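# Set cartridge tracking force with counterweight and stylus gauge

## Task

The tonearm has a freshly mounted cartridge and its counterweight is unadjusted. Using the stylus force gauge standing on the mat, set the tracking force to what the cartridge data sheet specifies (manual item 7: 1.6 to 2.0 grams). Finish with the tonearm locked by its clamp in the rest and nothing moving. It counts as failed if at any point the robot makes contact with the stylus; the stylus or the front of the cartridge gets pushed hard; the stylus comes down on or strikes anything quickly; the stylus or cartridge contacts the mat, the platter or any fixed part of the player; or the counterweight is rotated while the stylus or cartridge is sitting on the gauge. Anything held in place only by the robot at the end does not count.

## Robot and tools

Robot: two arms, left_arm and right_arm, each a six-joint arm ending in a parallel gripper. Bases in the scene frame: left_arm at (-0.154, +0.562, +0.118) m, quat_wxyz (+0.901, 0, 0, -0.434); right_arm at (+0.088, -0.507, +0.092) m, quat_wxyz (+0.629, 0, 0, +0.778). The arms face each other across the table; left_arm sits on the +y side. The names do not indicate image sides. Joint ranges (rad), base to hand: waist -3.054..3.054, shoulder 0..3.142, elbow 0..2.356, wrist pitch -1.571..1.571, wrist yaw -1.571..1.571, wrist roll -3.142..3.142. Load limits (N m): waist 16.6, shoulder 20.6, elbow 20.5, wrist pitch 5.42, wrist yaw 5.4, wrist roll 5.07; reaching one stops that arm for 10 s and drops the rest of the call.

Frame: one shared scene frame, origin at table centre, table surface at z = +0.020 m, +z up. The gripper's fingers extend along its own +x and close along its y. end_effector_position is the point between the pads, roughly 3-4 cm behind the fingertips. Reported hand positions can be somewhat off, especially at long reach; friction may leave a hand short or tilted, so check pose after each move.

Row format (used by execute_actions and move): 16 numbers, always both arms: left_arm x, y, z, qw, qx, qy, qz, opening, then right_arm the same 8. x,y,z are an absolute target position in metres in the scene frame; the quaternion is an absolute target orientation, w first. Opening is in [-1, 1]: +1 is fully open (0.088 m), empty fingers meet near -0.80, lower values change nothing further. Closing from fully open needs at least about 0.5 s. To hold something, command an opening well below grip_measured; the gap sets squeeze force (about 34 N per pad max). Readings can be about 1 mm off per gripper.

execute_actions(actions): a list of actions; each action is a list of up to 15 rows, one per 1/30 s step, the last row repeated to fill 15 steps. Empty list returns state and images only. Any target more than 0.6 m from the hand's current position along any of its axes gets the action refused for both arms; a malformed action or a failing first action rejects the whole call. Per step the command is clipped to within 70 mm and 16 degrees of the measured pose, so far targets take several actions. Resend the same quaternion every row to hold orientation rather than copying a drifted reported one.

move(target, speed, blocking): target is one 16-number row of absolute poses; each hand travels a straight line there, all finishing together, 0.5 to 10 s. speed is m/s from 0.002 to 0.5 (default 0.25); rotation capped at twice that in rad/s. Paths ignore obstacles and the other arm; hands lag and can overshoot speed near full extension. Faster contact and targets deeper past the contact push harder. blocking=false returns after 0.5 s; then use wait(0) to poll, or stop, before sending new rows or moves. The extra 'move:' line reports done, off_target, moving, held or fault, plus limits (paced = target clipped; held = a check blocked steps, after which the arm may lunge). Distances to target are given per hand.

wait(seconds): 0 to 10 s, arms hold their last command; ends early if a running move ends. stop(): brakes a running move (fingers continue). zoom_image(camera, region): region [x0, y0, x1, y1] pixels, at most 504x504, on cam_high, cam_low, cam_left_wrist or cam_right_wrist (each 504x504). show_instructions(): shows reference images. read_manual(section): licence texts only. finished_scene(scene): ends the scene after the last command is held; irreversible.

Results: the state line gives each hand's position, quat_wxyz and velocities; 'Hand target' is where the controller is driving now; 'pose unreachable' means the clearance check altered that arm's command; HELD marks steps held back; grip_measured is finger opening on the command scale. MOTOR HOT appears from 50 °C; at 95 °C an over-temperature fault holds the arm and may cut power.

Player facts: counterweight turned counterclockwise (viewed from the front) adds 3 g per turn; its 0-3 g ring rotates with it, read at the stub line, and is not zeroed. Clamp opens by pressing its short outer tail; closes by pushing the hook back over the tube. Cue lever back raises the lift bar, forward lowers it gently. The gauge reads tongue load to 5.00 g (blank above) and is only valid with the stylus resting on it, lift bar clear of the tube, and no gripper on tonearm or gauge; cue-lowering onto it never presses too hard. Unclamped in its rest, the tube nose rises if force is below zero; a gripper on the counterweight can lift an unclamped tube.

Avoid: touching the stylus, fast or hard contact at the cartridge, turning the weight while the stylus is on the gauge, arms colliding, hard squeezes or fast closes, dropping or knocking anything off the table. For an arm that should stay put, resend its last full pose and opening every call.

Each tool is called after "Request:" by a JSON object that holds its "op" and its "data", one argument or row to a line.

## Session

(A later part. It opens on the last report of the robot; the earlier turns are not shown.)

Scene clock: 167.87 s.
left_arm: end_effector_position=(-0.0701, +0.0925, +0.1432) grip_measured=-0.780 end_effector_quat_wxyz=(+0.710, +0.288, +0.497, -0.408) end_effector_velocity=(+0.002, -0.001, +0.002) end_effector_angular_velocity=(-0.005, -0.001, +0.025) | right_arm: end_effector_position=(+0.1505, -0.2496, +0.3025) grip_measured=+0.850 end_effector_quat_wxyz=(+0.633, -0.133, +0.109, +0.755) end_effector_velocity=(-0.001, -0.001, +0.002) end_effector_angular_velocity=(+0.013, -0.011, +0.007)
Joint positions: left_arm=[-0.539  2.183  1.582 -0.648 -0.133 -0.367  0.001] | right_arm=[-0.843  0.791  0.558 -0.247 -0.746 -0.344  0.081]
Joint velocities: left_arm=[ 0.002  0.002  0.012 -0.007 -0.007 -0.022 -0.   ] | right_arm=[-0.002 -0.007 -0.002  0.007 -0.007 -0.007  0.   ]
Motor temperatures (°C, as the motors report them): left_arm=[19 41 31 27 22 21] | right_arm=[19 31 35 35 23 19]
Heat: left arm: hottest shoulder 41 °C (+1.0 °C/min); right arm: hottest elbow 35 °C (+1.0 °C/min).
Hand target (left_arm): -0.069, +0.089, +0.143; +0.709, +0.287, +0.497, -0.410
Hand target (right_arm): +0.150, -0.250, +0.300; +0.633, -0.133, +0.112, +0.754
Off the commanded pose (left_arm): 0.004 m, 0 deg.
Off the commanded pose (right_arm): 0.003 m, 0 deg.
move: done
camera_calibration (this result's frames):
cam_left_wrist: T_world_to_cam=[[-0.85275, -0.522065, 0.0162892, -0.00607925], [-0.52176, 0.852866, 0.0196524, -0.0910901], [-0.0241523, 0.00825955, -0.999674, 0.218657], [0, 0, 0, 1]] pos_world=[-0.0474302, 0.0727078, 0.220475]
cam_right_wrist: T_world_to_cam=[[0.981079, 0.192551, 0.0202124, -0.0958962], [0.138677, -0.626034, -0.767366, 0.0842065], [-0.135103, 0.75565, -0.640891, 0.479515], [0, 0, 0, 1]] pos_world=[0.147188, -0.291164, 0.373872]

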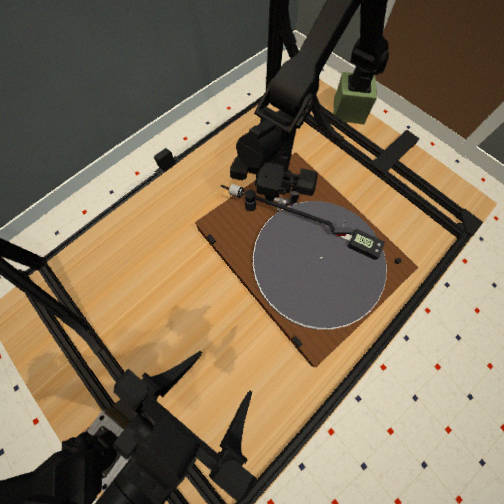

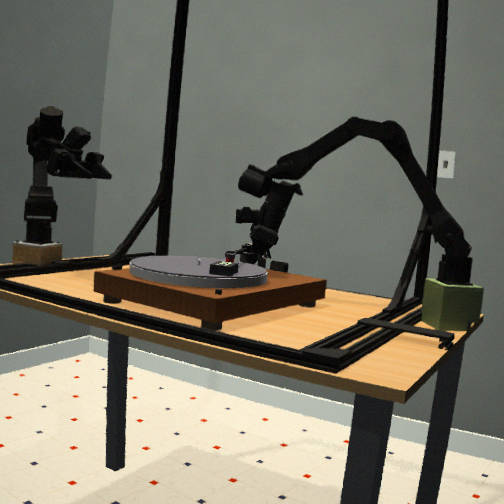

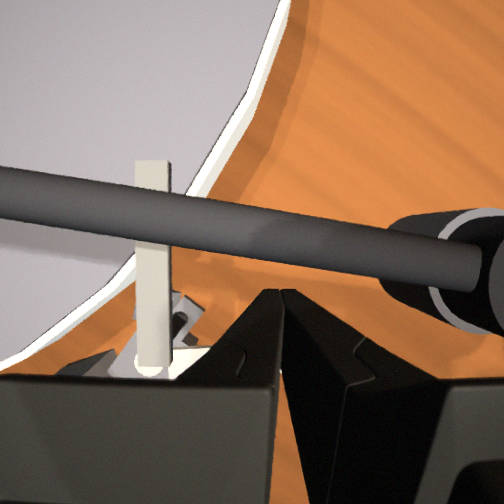

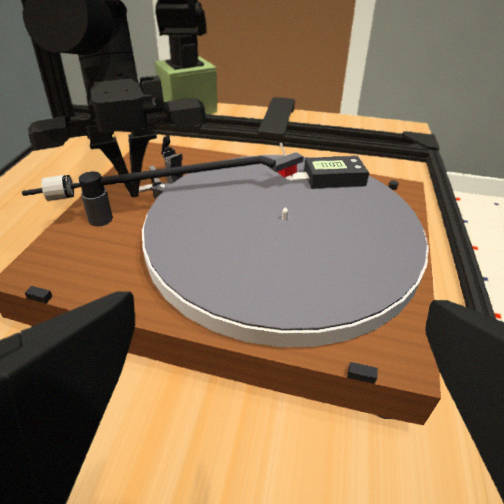

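Request:
{"op": "move", "data": {
  "target": [-0.069,0.091,0.121,0.709,0.287,0.497,-0.41,-1,0.15,-0.25,0.3,0.633,-0.133,0.112,0.754,0.85],
  "speed": 0.015
}}

Request:
{"op": "move", "data": {
  "target": [-0.078,0.12,0.13,0.709,0.287,0.497,-0.41,-1,0.15,-0.25,0.3,0.633,-0.133,0.112,0.754,0.85],
  "speed": 0.015
}}

Request:
{"op": "move", "data": {
  "target": [-0.08,0.116,0.165,0.709,0.287,0.497,-0.41,-1,0.15,-0.25,0.3,0.633,-0.133,0.112,0.754,0.85],
  "speed": 0.03
}}

Request:
{"op": "move", "data": {
  "target": [-0.095,0.165,0.155,0.841,0.146,0.438,-0.281,-1,0.15,-0.25,0.3,0.633,-0.133,0.112,0.754,0.85],
  "speed": 0.1
}}

Request:
{"op": "zoom_image", "data": {
  "camera": "cam_high",
  "region": [320,215,400,275]
}}

Scene clock: 178.93 s.
left_arm: end_effector_position=(-0.0685, +0.0866, +0.1316) grip_measured=-0.780 end_effector_quat_wxyz=(+0.715, +0.279, +0.490, -0.414) end_effector_velocity=(-0.003, +0.004, -0.013) end_effector_angular_velocity=(+0.022, +0.017, +0.016) | right_arm: end_effector_position=(+0.1505, -0.2496, +0.3023) grip_measured=+0.850 end_effector_quat_wxyz=(+0.633, -0.133, +0.109, +0.755) end_effector_velocity=(-0.001, -0.001, -0.001) end_effector_angular_velocity=(-0.003, +0.000, +0.007)
Joint positions: left_arm=[-0.537  2.204  1.559 -0.576 -0.133 -0.366  0.001] | right_arm=[-0.843  0.791  0.557 -0.247 -0.746 -0.344  0.081]
Joint velocities: left_arm=[-0.002  0.022 -0.012  0.007  0.007 -0.022 -0.   ] | right_arm=[-0.002 -0.002 -0.002 -0.007 -0.007 -0.007  0.   ]
Motor temperatures (°C, as the motors report them): left_arm=[19 41 31 27 22 21] | right_arm=[19 31 36 35 23 19]
Heat: left arm: hottest shoulder 41 °C (+0.0 °C/min); right arm: hottest elbow 36 °C (+1.0 °C/min).
Hand target (left_arm): -0.069, +0.091, +0.121; +0.709, +0.287, +0.497, -0.410
Hand target (right_arm): +0.150, -0.250, +0.300; +0.633, -0.133, +0.112, +0.754
Off the commanded pose (left_arm): 0.012 m, 1 deg.
Off the commanded pose (right_arm): 0.002 m, 0 deg.
move: off_target (left_arm)
camera_calibration (this result's frames):
cam_left_wrist: T_world_to_cam=[[-0.852413, -0.522159, 0.0272223, -0.00908932], [-0.52248, 0.852632, -0.00584909, -0.0816409], [-0.0201565, -0.019209, -0.999612, 0.209829], [0, 0, 0, 1]] pos_world=[-0.0461742, 0.0688941, 0.209517]
cam_right_wrist: T_world_to_cam=[[0.981083, 0.192557, 0.019932, -0.0957848], [0.138504, -0.62627, -0.767204, 0.0839916], [-0.135248, 0.755452, -0.641093, 0.479465], [0, 0, 0, 1]] pos_world=[0.147186, -0.291167, 0.373729]

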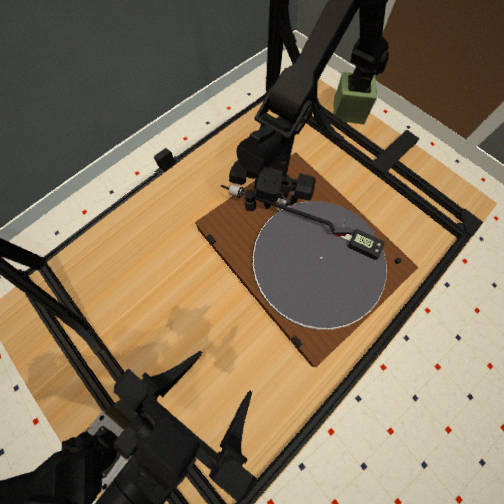

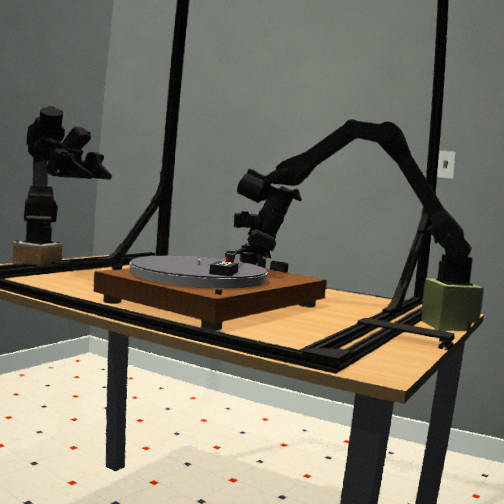

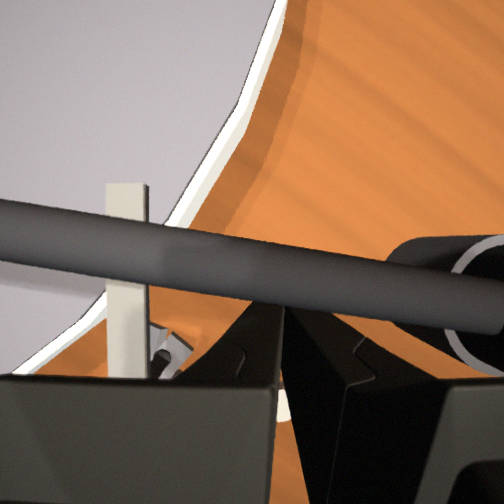

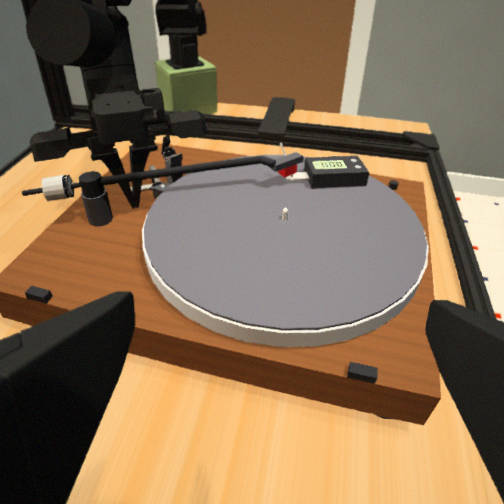

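Scene clock: 181.47 s.
left_arm: end_effector_position=(-0.0760, +0.1107, +0.1330) grip_measured=-0.780 end_effector_quat_wxyz=(+0.713, +0.280, +0.490, -0.416) end_effector_velocity=(+0.002, +0.003, +0.001) end_effector_angular_velocity=(+0.009, -0.017, +0.012) | right_arm: end_effector_position=(+0.1505, -0.2496, +0.3023) grip_measured=+0.850 end_effector_quat_wxyz=(+0.633, -0.133, +0.109, +0.755) end_effector_velocity=(-0.003, -0.001, -0.002) end_effector_angular_velocity=(-0.011, +0.006, +0.011)
Joint positions: left_arm=[-0.546  2.116  1.421 -0.528 -0.133 -0.371  0.001] | right_arm=[-0.843  0.791  0.557 -0.247 -0.746 -0.344  0.081]
Joint velocities: left_arm=[-0.002 -0.007 -0.007 -0.007 -0.022 -0.007 -0.   ] | right_arm=[ 0.002 -0.002  0.002 -0.022 -0.007 -0.007  0.   ]
Motor temperatures (°C, as the motors report them): left_arm=[19 41 31 27 22 21] | right_arm=[19 31 36 35 23 19]
Heat: left arm: hottest shoulder 41 °C (-1.0 °C/min); right arm: hottest elbow 36 °C (+1.0 °C/min).
Hand target (left_arm): -0.078, +0.120, +0.130; +0.709, +0.287, +0.497, -0.410
Hand target (right_arm): +0.150, -0.250, +0.300; +0.633, -0.133, +0.112, +0.754
Off the commanded pose (left_arm): 0.010 m, 1 deg.
Off the commanded pose (right_arm): 0.002 m, 0 deg.
move: off_target (left_arm)
camera_calibration (this result's frames):
cam_left_wrist: T_world_to_cam=[[-0.854639, -0.518417, 0.0289099, -0.00371268], [-0.518722, 0.854935, -0.00373816, -0.106341], [-0.0227782, -0.018191, -0.999575, 0.21119], [0, 0, 0, 1]] pos_world=[-0.0535241, 0.0928319, 0.21081]
cam_right_wrist: T_world_to_cam=[[0.981083, 0.192557, 0.019932, -0.0957848], [0.138504, -0.62627, -0.767204, 0.0839916], [-0.135248, 0.755452, -0.641093, 0.479465], [0, 0, 0, 1]] pos_world=[0.147186, -0.291167, 0.373729]

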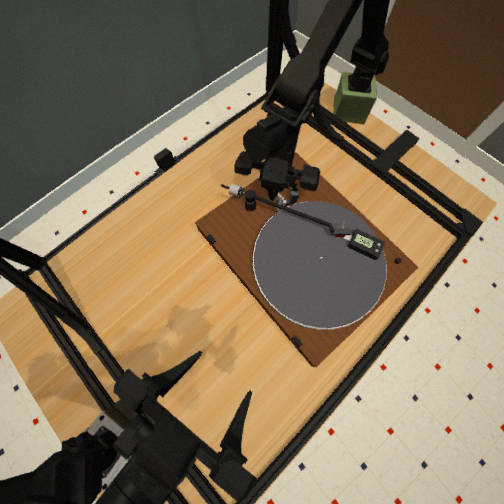

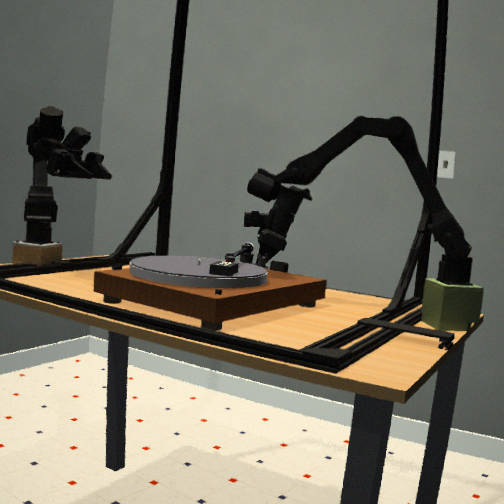

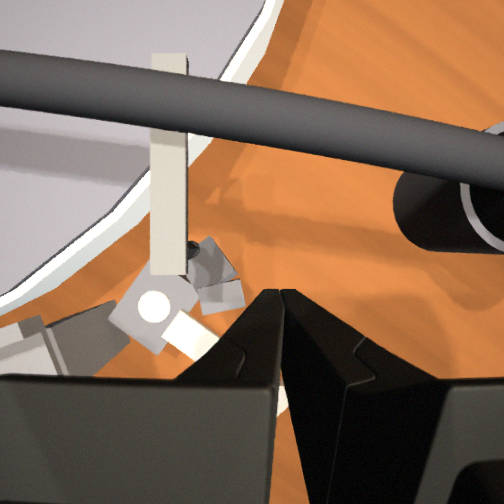

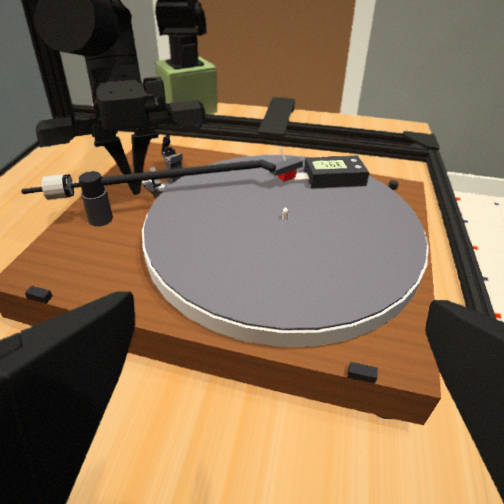

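Scene clock: 182.90 s.
left_arm: end_effector_position=(-0.0796, +0.1213, +0.1528) grip_measured=-0.780 end_effector_quat_wxyz=(+0.703, +0.297, +0.505, -0.403) end_effector_velocity=(-0.001, +0.005, -0.001) end_effector_angular_velocity=(+0.024, -0.006, -0.007) | right_arm: end_effector_position=(+0.1505, -0.2496, +0.3023) grip_measured=+0.850 end_effector_quat_wxyz=(+0.633, -0.133, +0.109, +0.755) end_effector_velocity=(-0.001, -0.001, -0.001) end_effector_angular_velocity=(-0.003, +0.000, +0.007)
Joint positions: left_arm=[-0.551  2.081  1.469 -0.667 -0.133 -0.378  0.001] | right_arm=[-0.843  0.791  0.557 -0.247 -0.746 -0.344  0.081]
Joint velocities: left_arm=[-0.002 -0.002 -0.002 -0.022 -0.007  0.007 -0.   ] | right_arm=[-0.002 -0.002 -0.002 -0.007 -0.007 -0.007 -0.   ]
Motor temperatures (°C, as the motors report them): left_arm=[19 42 31 27 22 21] | right_arm=[19 31 36 35 23 19]
Heat: left arm: hottest shoulder 42 °C (+1.0 °C/min); right arm: hottest elbow 36 °C (+1.0 °C/min).
Hand target (left_arm): -0.080, +0.116, +0.165; +0.709, +0.287, +0.497, -0.410
Hand target (right_arm): +0.150, -0.250, +0.300; +0.633, -0.133, +0.112, +0.754
Off the commanded pose (left_arm): 0.013 m, 2 deg.
Off the commanded pose (right_arm): 0.002 m, 0 deg.
move: off_target (left_arm)
camera_calibration (this result's frames):
cam_left_wrist: T_world_to_cam=[[-0.85369, -0.520718, 0.00813047, 0.00168801], [-0.519808, 0.852944, 0.0478097, -0.124944], [-0.0318302, 0.0365884, -0.998823, 0.223556], [0, 0, 0, 1]] pos_world=[-0.05639, 0.0992696, 0.229252]
cam_right_wrist: T_world_to_cam=[[0.981083, 0.192557, 0.019932, -0.0957848], [0.138504, -0.62627, -0.767204, 0.0839916], [-0.135248, 0.755452, -0.641093, 0.479465], [0, 0, 0, 1]] pos_world=[0.147186, -0.291167, 0.373729]

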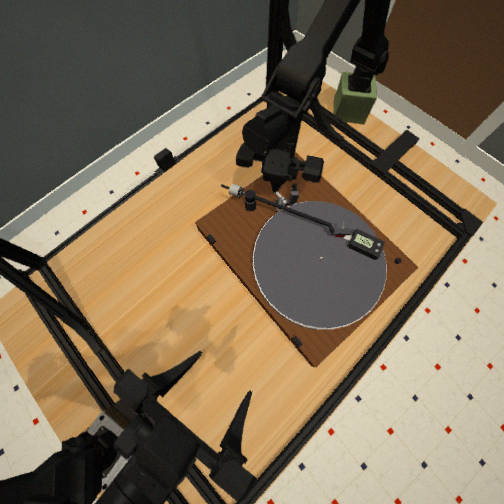

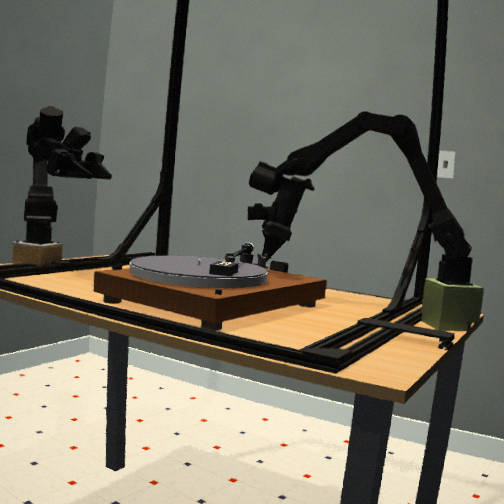

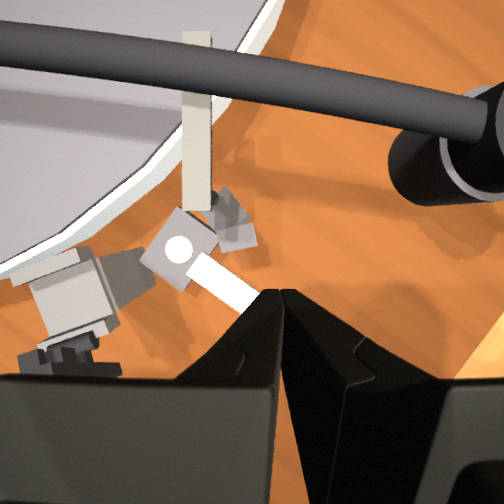

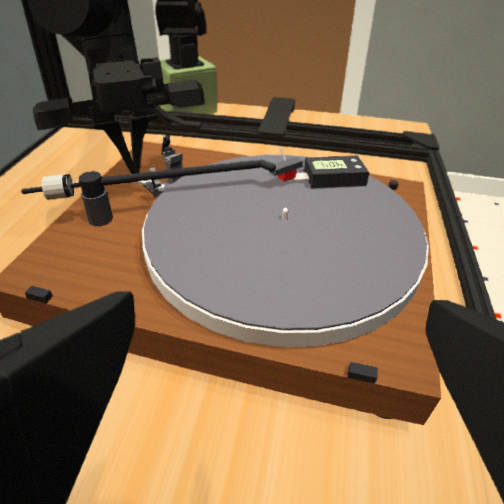

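Scene clock: 185.70 s.
left_arm: end_effector_position=(-0.0946, +0.1634, +0.1513) grip_measured=-0.780 end_effector_quat_wxyz=(+0.839, +0.152, +0.441, -0.280) end_effector_velocity=(+0.004, +0.001, +0.001) end_effector_angular_velocity=(+0.000, -0.023, +0.004) | right_arm: end_effector_position=(+0.1504, -0.2496, +0.3022) grip_measured=+0.850 end_effector_quat_wxyz=(+0.633, -0.133, +0.109, +0.755) end_effector_velocity=(+0.001, -0.001, -0.002) end_effector_angular_velocity=(-0.004, -0.019, -0.001)
Joint positions: left_arm=[-0.699  1.912  1.121 -0.405 -0.481 -0.854  0.001] | right_arm=[-0.843  0.79   0.557 -0.247 -0.746 -0.344  0.081]
Joint velocities: left_arm=[ 0.002 -0.002 -0.007  0.007 -0.022  0.007  0.   ] | right_arm=[-0.002 -0.002 -0.002 -0.007  0.007 -0.022 -0.   ]
Motor temperatures (°C, as the motors report them): left_arm=[19 42 30 27 22 21] | right_arm=[19 31 36 35 23 19]
Heat: left arm: hottest shoulder 42 °C (+1.0 °C/min); right arm: hottest elbow 36 °C (+1.0 °C/min).
Hand target (left_arm): -0.095, +0.165, +0.155; +0.842, +0.147, +0.438, -0.281
Hand target (right_arm): +0.150, -0.250, +0.300; +0.633, -0.133, +0.112, +0.754
Off the commanded pose (left_arm): 0.004 m, 1 deg.
Off the commanded pose (right_arm): 0.002 m, 0 deg.
move: done
camera_calibration (this result's frames):
cam_left_wrist: T_world_to_cam=[[-0.587752, -0.808822, 0.0188365, 0.0814004], [-0.789745, 0.568524, -0.230396, -0.105549], [0.17564, -0.150292, -0.972915, 0.266326], [0, 0, 0, 1]] pos_world=[-0.0822912, 0.165872, 0.233261]
cam_right_wrist: T_world_to_cam=[[0.98101, 0.192931, 0.019932, -0.0955344], [0.138743, -0.626217, -0.767204, 0.0839127], [-0.135536, 0.755401, -0.641093, 0.479457], [0, 0, 0, 1]] pos_world=[0.147061, -0.291203, 0.373659]

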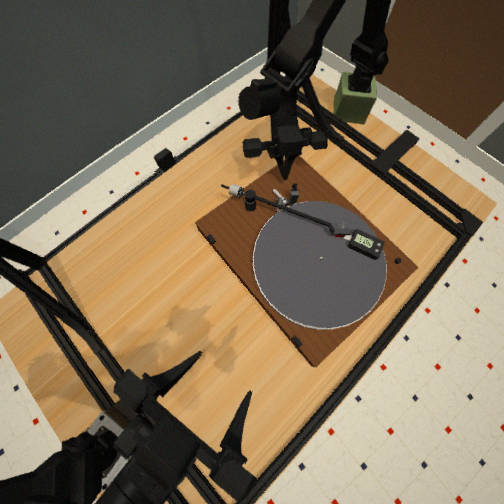

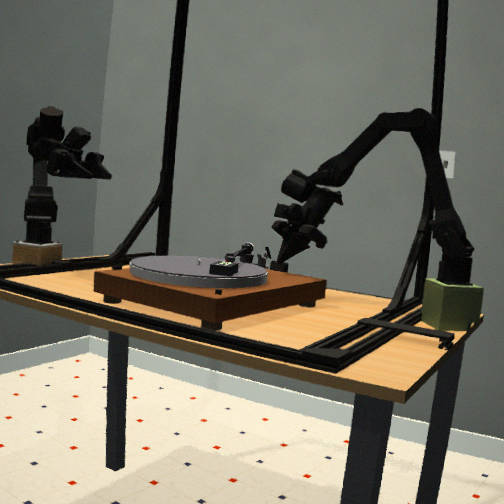

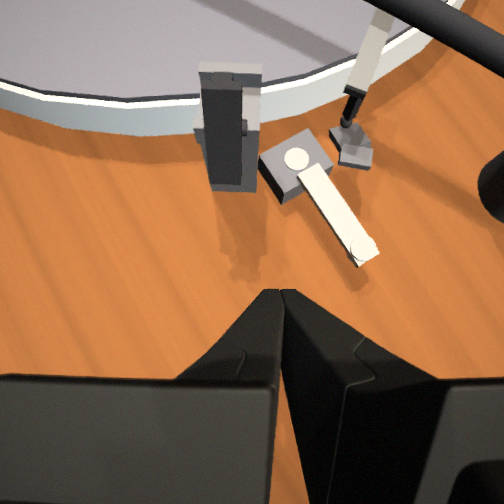

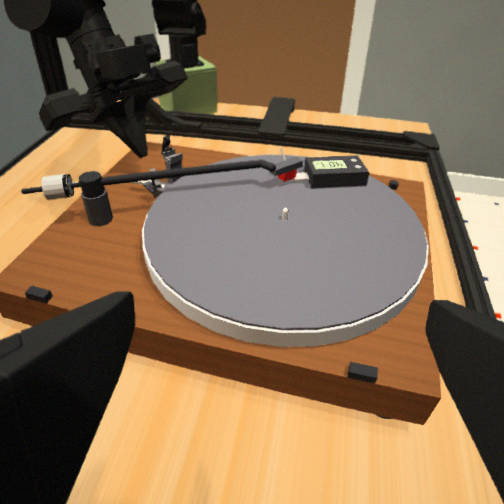

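Region (320, 215, 400, 275) of cam_high's 504x504 image, scaled by 6.300, with more detail than that image has; it fills the top 378 rows of this view, and the rest is white.

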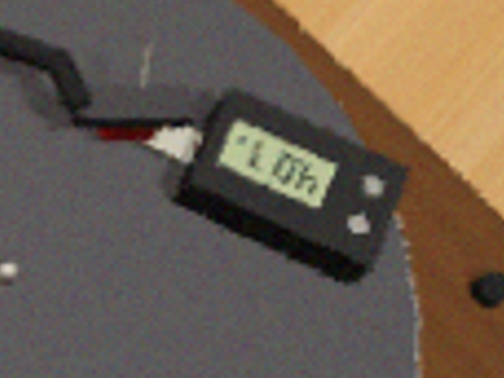

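Request:
{"op": "move", "data": {
  "target": [-0.096,0.147,0.12,0.841,0.146,0.438,-0.281,-1,0.15,-0.25,0.3,0.633,-0.133,0.112,0.754,0.85],
  "speed": 0.03
}}

Request:
{"op": "zoom_image", "data": {
  "camera": "cam_right_wrist",
  "region": [290,150,380,195]
}}

Request:
{"op": "move", "data": {
  "target": [-0.092,0.104,0.12,0.841,0.146,0.438,-0.281,-1,0.15,-0.25,0.3,0.633,-0.133,0.112,0.754,0.85],
  "speed": 0.02
}}

Request:
{"op": "move", "data": {
  "target": [-0.1,0.14,0.225,0.841,0.146,0.438,-0.281,-1,0.15,-0.25,0.3,0.633,-0.133,0.112,0.754,0.85],
  "speed": 0.15
}}

Request:
{"op": "move", "data": {
  "target": [0.031,0.128,0.205,0.212,0.587,0.163,-0.764,1,0.15,-0.25,0.3,0.633,-0.133,0.112,0.754,0.85]
}}

Scene clock: 195.73 s.
left_arm: end_effector_position=(-0.0957, +0.1513, +0.1216) grip_measured=-0.780 end_effector_quat_wxyz=(+0.841, +0.148, +0.438, -0.281) end_effector_velocity=(-0.000, -0.000, -0.001) end_effector_angular_velocity=(+0.001, -0.009, -0.006) | right_arm: end_effector_position=(+0.1504, -0.2496, +0.3022) grip_measured=+0.850 end_effector_quat_wxyz=(+0.633, -0.133, +0.109, +0.755) end_effector_velocity=(-0.001, -0.001, -0.000) end_effector_angular_velocity=(+0.001, -0.003, +0.007)
Joint positions: left_arm=[-0.703  2.014  1.124 -0.3   -0.488 -0.858  0.001] | right_arm=[-0.843  0.79   0.557 -0.247 -0.746 -0.343  0.081]
Joint velocities: left_arm=[-0.002  0.002 -0.002  0.007 -0.007  0.007 -0.   ] | right_arm=[-0.002 -0.007 -0.002 -0.007 -0.007 -0.007 -0.   ]
Motor temperatures (°C, as the motors report them): left_arm=[19 42 30 27 23 21] | right_arm=[19 31 36 35 23 19]
Heat: left arm: hottest shoulder 42 °C (+1.0 °C/min); right arm: hottest elbow 36 °C (+1.0 °C/min).
Hand target (left_arm): -0.096, +0.147, +0.120; +0.841, +0.146, +0.438, -0.281
Hand target (right_arm): +0.150, -0.250, +0.300; +0.633, -0.133, +0.112, +0.754
Off the commanded pose (left_arm): 0.005 m, 0 deg.
Off the commanded pose (right_arm): 0.002 m, 0 deg.
move: done
camera_calibration (this result's frames):
cam_left_wrist: T_world_to_cam=[[-0.586557, -0.809585, 0.0228691, 0.0713031], [-0.789426, 0.565185, -0.239526, -0.104724], [0.180991, -0.158549, -0.970621, 0.237255], [0, 0, 0, 1]] pos_world=[-0.0837899, 0.154531, 0.20357]
cam_right_wrist: T_world_to_cam=[[0.981042, 0.192805, 0.0195733, -0.0954622], [0.138391, -0.626283, -0.767214, 0.0839522], [-0.135665, 0.755378, -0.641092, 0.47947], [0, 0, 0, 1]] pos_world=[0.147081, -0.291198, 0.373662]

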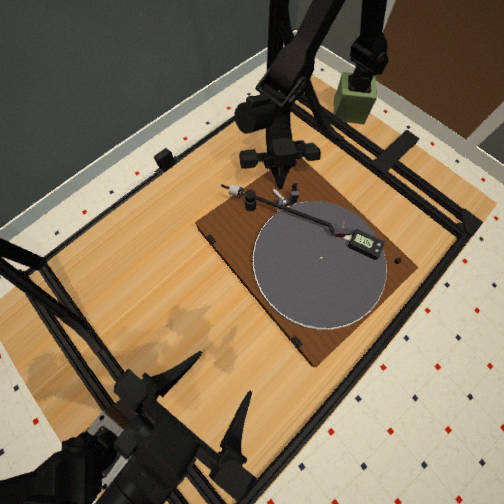

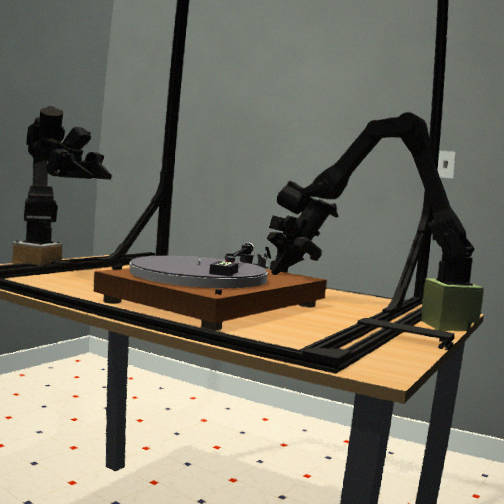

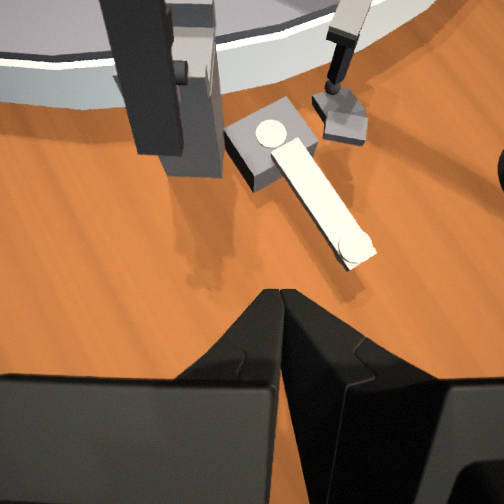

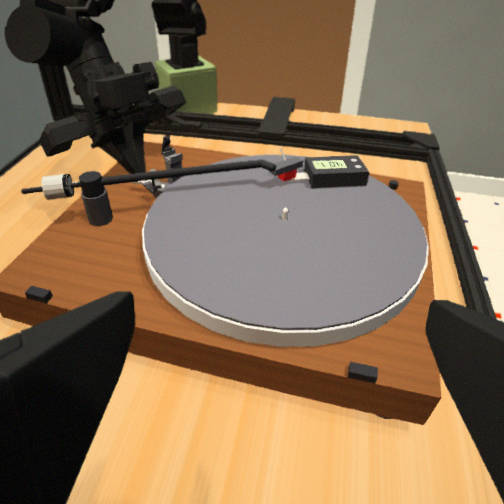

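Region (290, 150, 380, 195) of cam_right_wrist's 504x504 image, scaled by 5.600, with more detail than that image has.

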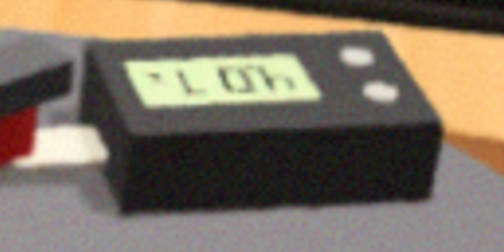

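Scene clock: 198.33 s.
left_arm: end_effector_position=(-0.0932, +0.1096, +0.1230) grip_measured=-0.780 end_effector_quat_wxyz=(+0.842, +0.148, +0.437, -0.280) end_effector_velocity=(-0.000, +0.005, -0.001) end_effector_angular_velocity=(+0.035, -0.010, -0.006) | right_arm: end_effector_position=(+0.1504, -0.2497, +0.3021) grip_measured=+0.850 end_effector_quat_wxyz=(+0.633, -0.133, +0.110, +0.755) end_effector_velocity=(-0.001, -0.001, -0.001) end_effector_angular_velocity=(-0.000, -0.013, +0.012)
Joint positions: left_arm=[-0.695  2.141  1.335 -0.38  -0.489 -0.85   0.001] | right_arm=[-0.843  0.79   0.556 -0.247 -0.746 -0.343  0.081]
Joint velocities: left_arm=[-0.002  0.002  0.007 -0.037 -0.007  0.007 -0.   ] | right_arm=[-0.002 -0.002 -0.002 -0.007 -0.007 -0.022 -0.   ]
Motor temperatures (°C, as the motors report them): left_arm=[19 42 30 27 23 21] | right_arm=[19 31 36 35 23 19]
Heat: left arm: hottest shoulder 42 °C (+1.0 °C/min); right arm: hottest elbow 36 °C (+1.0 °C/min).
Hand target (left_arm): -0.092, +0.104, +0.120; +0.841, +0.146, +0.438, -0.281
Hand target (right_arm): +0.150, -0.250, +0.300; +0.633, -0.133, +0.112, +0.754
Off the commanded pose (left_arm): 0.006 m, 0 deg.
Off the commanded pose (right_arm): 0.002 m, 0 deg.
move: done
camera_calibration (this result's frames):
cam_left_wrist: T_world_to_cam=[[-0.585483, -0.810417, 0.0208067, 0.0394126], [-0.78939, 0.564072, -0.242253, -0.078436], [0.184589, -0.15826, -0.96999, 0.23178], [0, 0, 0, 1]] pos_world=[-0.0816253, 0.112866, 0.205003]
cam_right_wrist: T_world_to_cam=[[0.981046, 0.192811, 0.019293, -0.095351], [0.138218, -0.626519, -0.767053, 0.0837373], [-0.135809, 0.755181, -0.641294, 0.479419], [0, 0, 0, 1]] pos_world=[0.147079, -0.291201, 0.373519]

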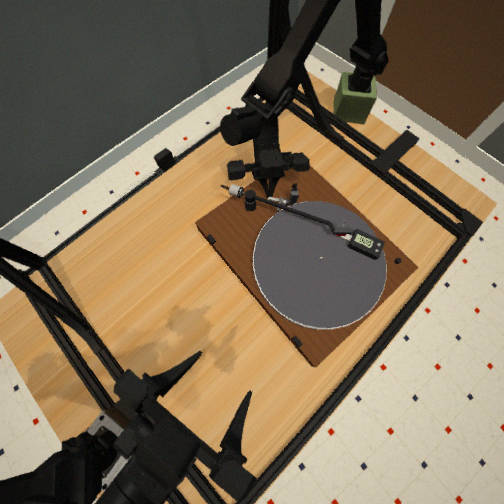

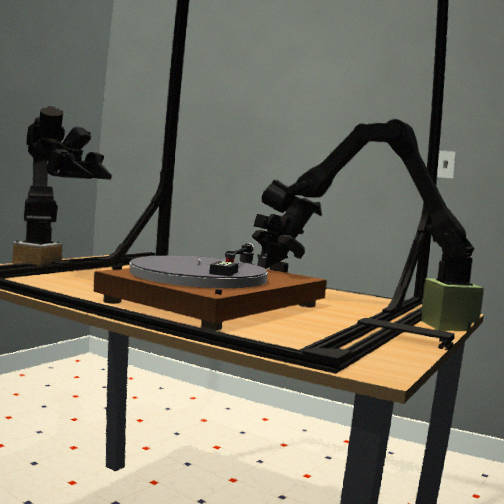

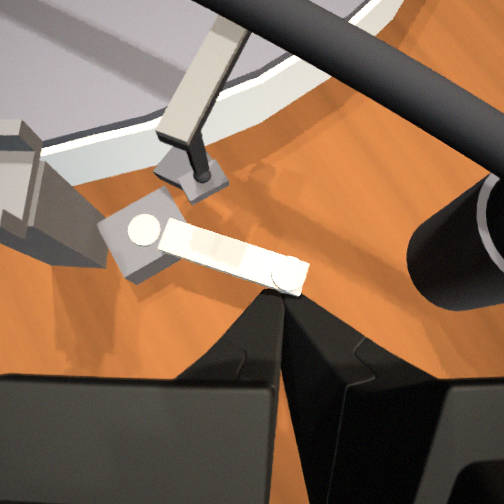

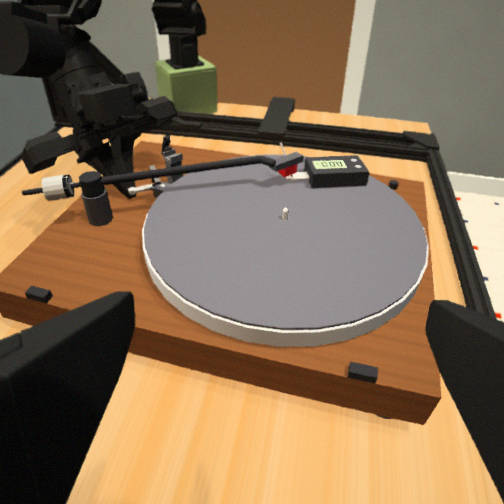

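Scene clock: 199.50 s.
left_arm: end_effector_position=(-0.0990, +0.1428, +0.2147) grip_measured=-0.780 end_effector_quat_wxyz=(+0.839, +0.158, +0.442, -0.275) end_effector_velocity=(-0.002, +0.000, +0.001) end_effector_angular_velocity=(-0.007, +0.014, +0.013) | right_arm: end_effector_position=(+0.1504, -0.2496, +0.3021) grip_measured=+0.850 end_effector_quat_wxyz=(+0.633, -0.133, +0.109, +0.755) end_effector_velocity=(-0.002, -0.002, -0.004) end_effector_angular_velocity=(-0.015, +0.009, +0.007)
Joint positions: left_arm=[-0.711  1.898  1.38  -0.701 -0.489 -0.867  0.001] | right_arm=[-0.843  0.79   0.556 -0.246 -0.746 -0.343  0.081]
Joint velocities: left_arm=[-0.002 -0.002  0.002 -0.007  0.007 -0.022 -0.   ] | right_arm=[-0.002 -0.002 -0.002 -0.022 -0.007 -0.007 -0.   ]
Motor temperatures (°C, as the motors report them): left_arm=[19 42 30 27 23 21] | right_arm=[19 30 36 35 23 19]
Heat: left arm: hottest shoulder 42 °C (+1.0 °C/min); right arm: hottest elbow 36 °C (+1.0 °C/min).
Hand target (left_arm): -0.100, +0.140, +0.225; +0.841, +0.146, +0.438, -0.281
Hand target (right_arm): +0.150, -0.250, +0.300; +0.633, -0.133, +0.112, +0.754
Off the commanded pose (left_arm): 0.011 m, 2 deg.
Off the commanded pose (right_arm): 0.002 m, 0 deg.
move: off_target (left_arm)
camera_calibration (this result's frames):
cam_left_wrist: T_world_to_cam=[[-0.586382, -0.810023, 0.00424129, 0.0644467], [-0.789854, 0.570604, -0.224816, -0.0842386], [0.179686, -0.135178, -0.974392, 0.324274], [0, 0, 0, 1]] pos_world=[-0.0870133, 0.144105, 0.296759]
cam_right_wrist: T_world_to_cam=[[0.981042, 0.192805, 0.0195733, -0.0954608], [0.138391, -0.626283, -0.767214, 0.0838787], [-0.135665, 0.755378, -0.641092, 0.479408], [0, 0, 0, 1]] pos_world=[0.147082, -0.291197, 0.373566]

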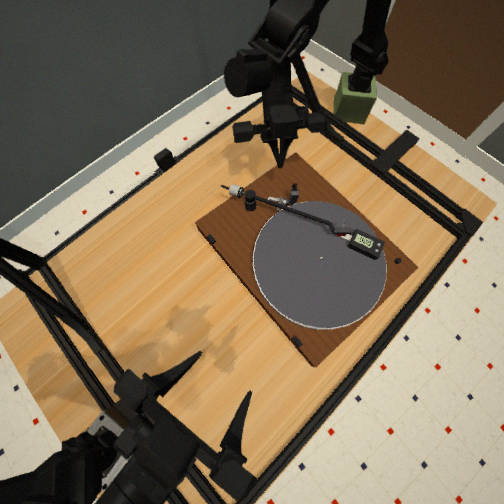

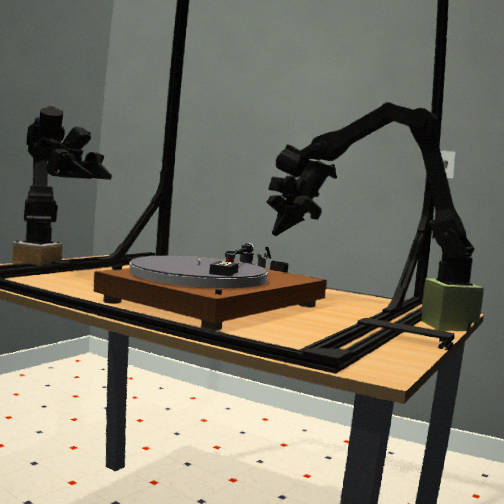

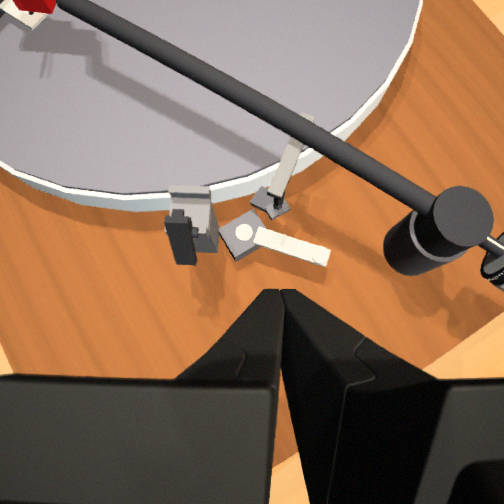

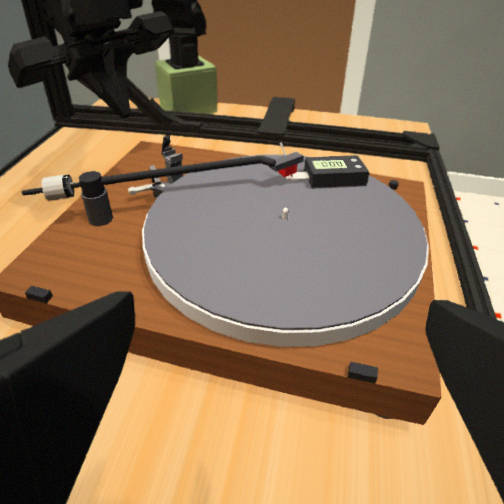

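Scene clock: 203.93 s.
left_arm: end_effector_position=(+0.0292, +0.1294, +0.2058) grip_measured=+1.000 end_effector_quat_wxyz=(+0.213, +0.585, +0.163, -0.765) end_effector_velocity=(-0.000, +0.001, +0.003) end_effector_angular_velocity=(+0.016, +0.000, +0.005) | right_arm: end_effector_position=(+0.1504, -0.2496, +0.3021) grip_measured=+0.850 end_effector_quat_wxyz=(+0.633, -0.133, +0.109, +0.755) end_effector_velocity=(+0.001, +0.000, +0.000) end_effector_angular_velocity=(+0.005, -0.014, -0.002)
Joint positions: left_arm=[-0.189  2.389  2.214 -1.379  0.264  1.509  0.088] | right_arm=[-0.843  0.79   0.556 -0.246 -0.746 -0.343  0.081]
Joint velocities: left_arm=[-0.002  0.012  0.037 -0.037 -0.007 -0.007  0.   ] | right_arm=[ 0.002 -0.002 -0.002  0.007  0.007 -0.007 -0.   ]
Motor temperatures (°C, as the motors report them): left_arm=[19 42 30 27 23 21] | right_arm=[19 30 36 35 23 19]
Heat: left arm: hottest shoulder 42 °C (+1.0 °C/min); right arm: hottest elbow 36 °C (+1.0 °C/min).
Hand target (left_arm): +0.031, +0.127, +0.204; -0.213, -0.585, -0.162, +0.766
Hand target (right_arm): +0.150, -0.250, +0.300; +0.633, -0.133, +0.112, +0.754
Off the commanded pose (left_arm): 0.002 m, 0 deg.
Off the commanded pose (right_arm): 0.002 m, 0 deg.
move: done
camera_calibration (this result's frames):
cam_left_wrist: T_world_to_cam=[[-0.539661, 0.841686, 0.0181567, -0.089168], [0.838391, 0.535336, 0.102549, -0.0875954], [0.0765938, 0.0705639, -0.994562, 0.271284], [0, 0, 0, 1]] pos_world=[0.00454, 0.102802, 0.28041]
cam_right_wrist: T_world_to_cam=[[0.981042, 0.192805, 0.0195733, -0.0954608], [0.138391, -0.626283, -0.767214, 0.0838787], [-0.135665, 0.755378, -0.641092, 0.479408], [0, 0, 0, 1]] pos_world=[0.147082, -0.291197, 0.373566]

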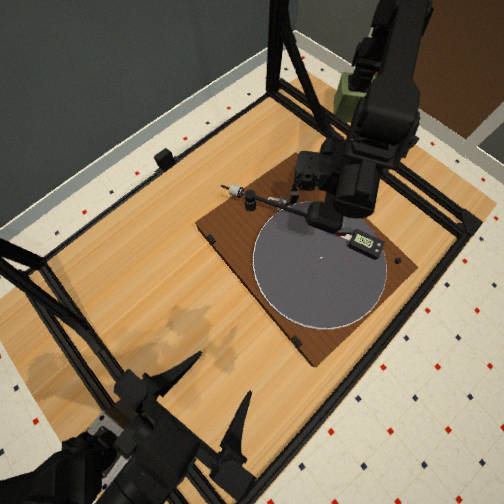

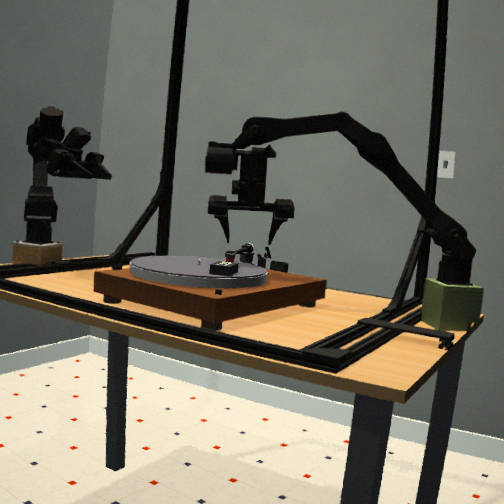

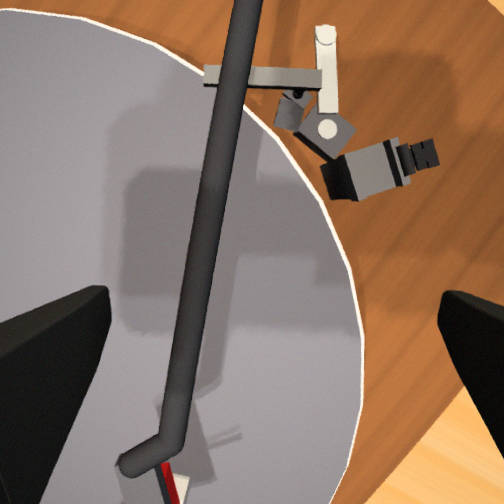

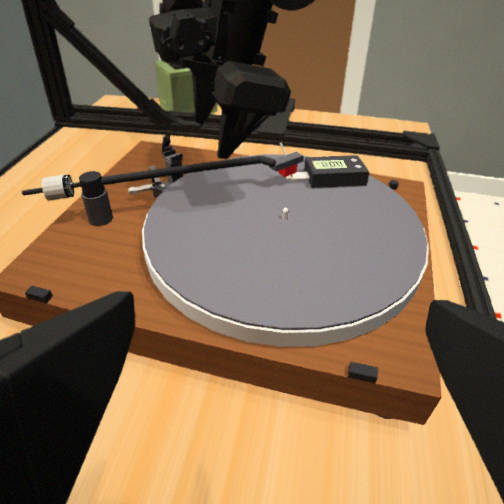

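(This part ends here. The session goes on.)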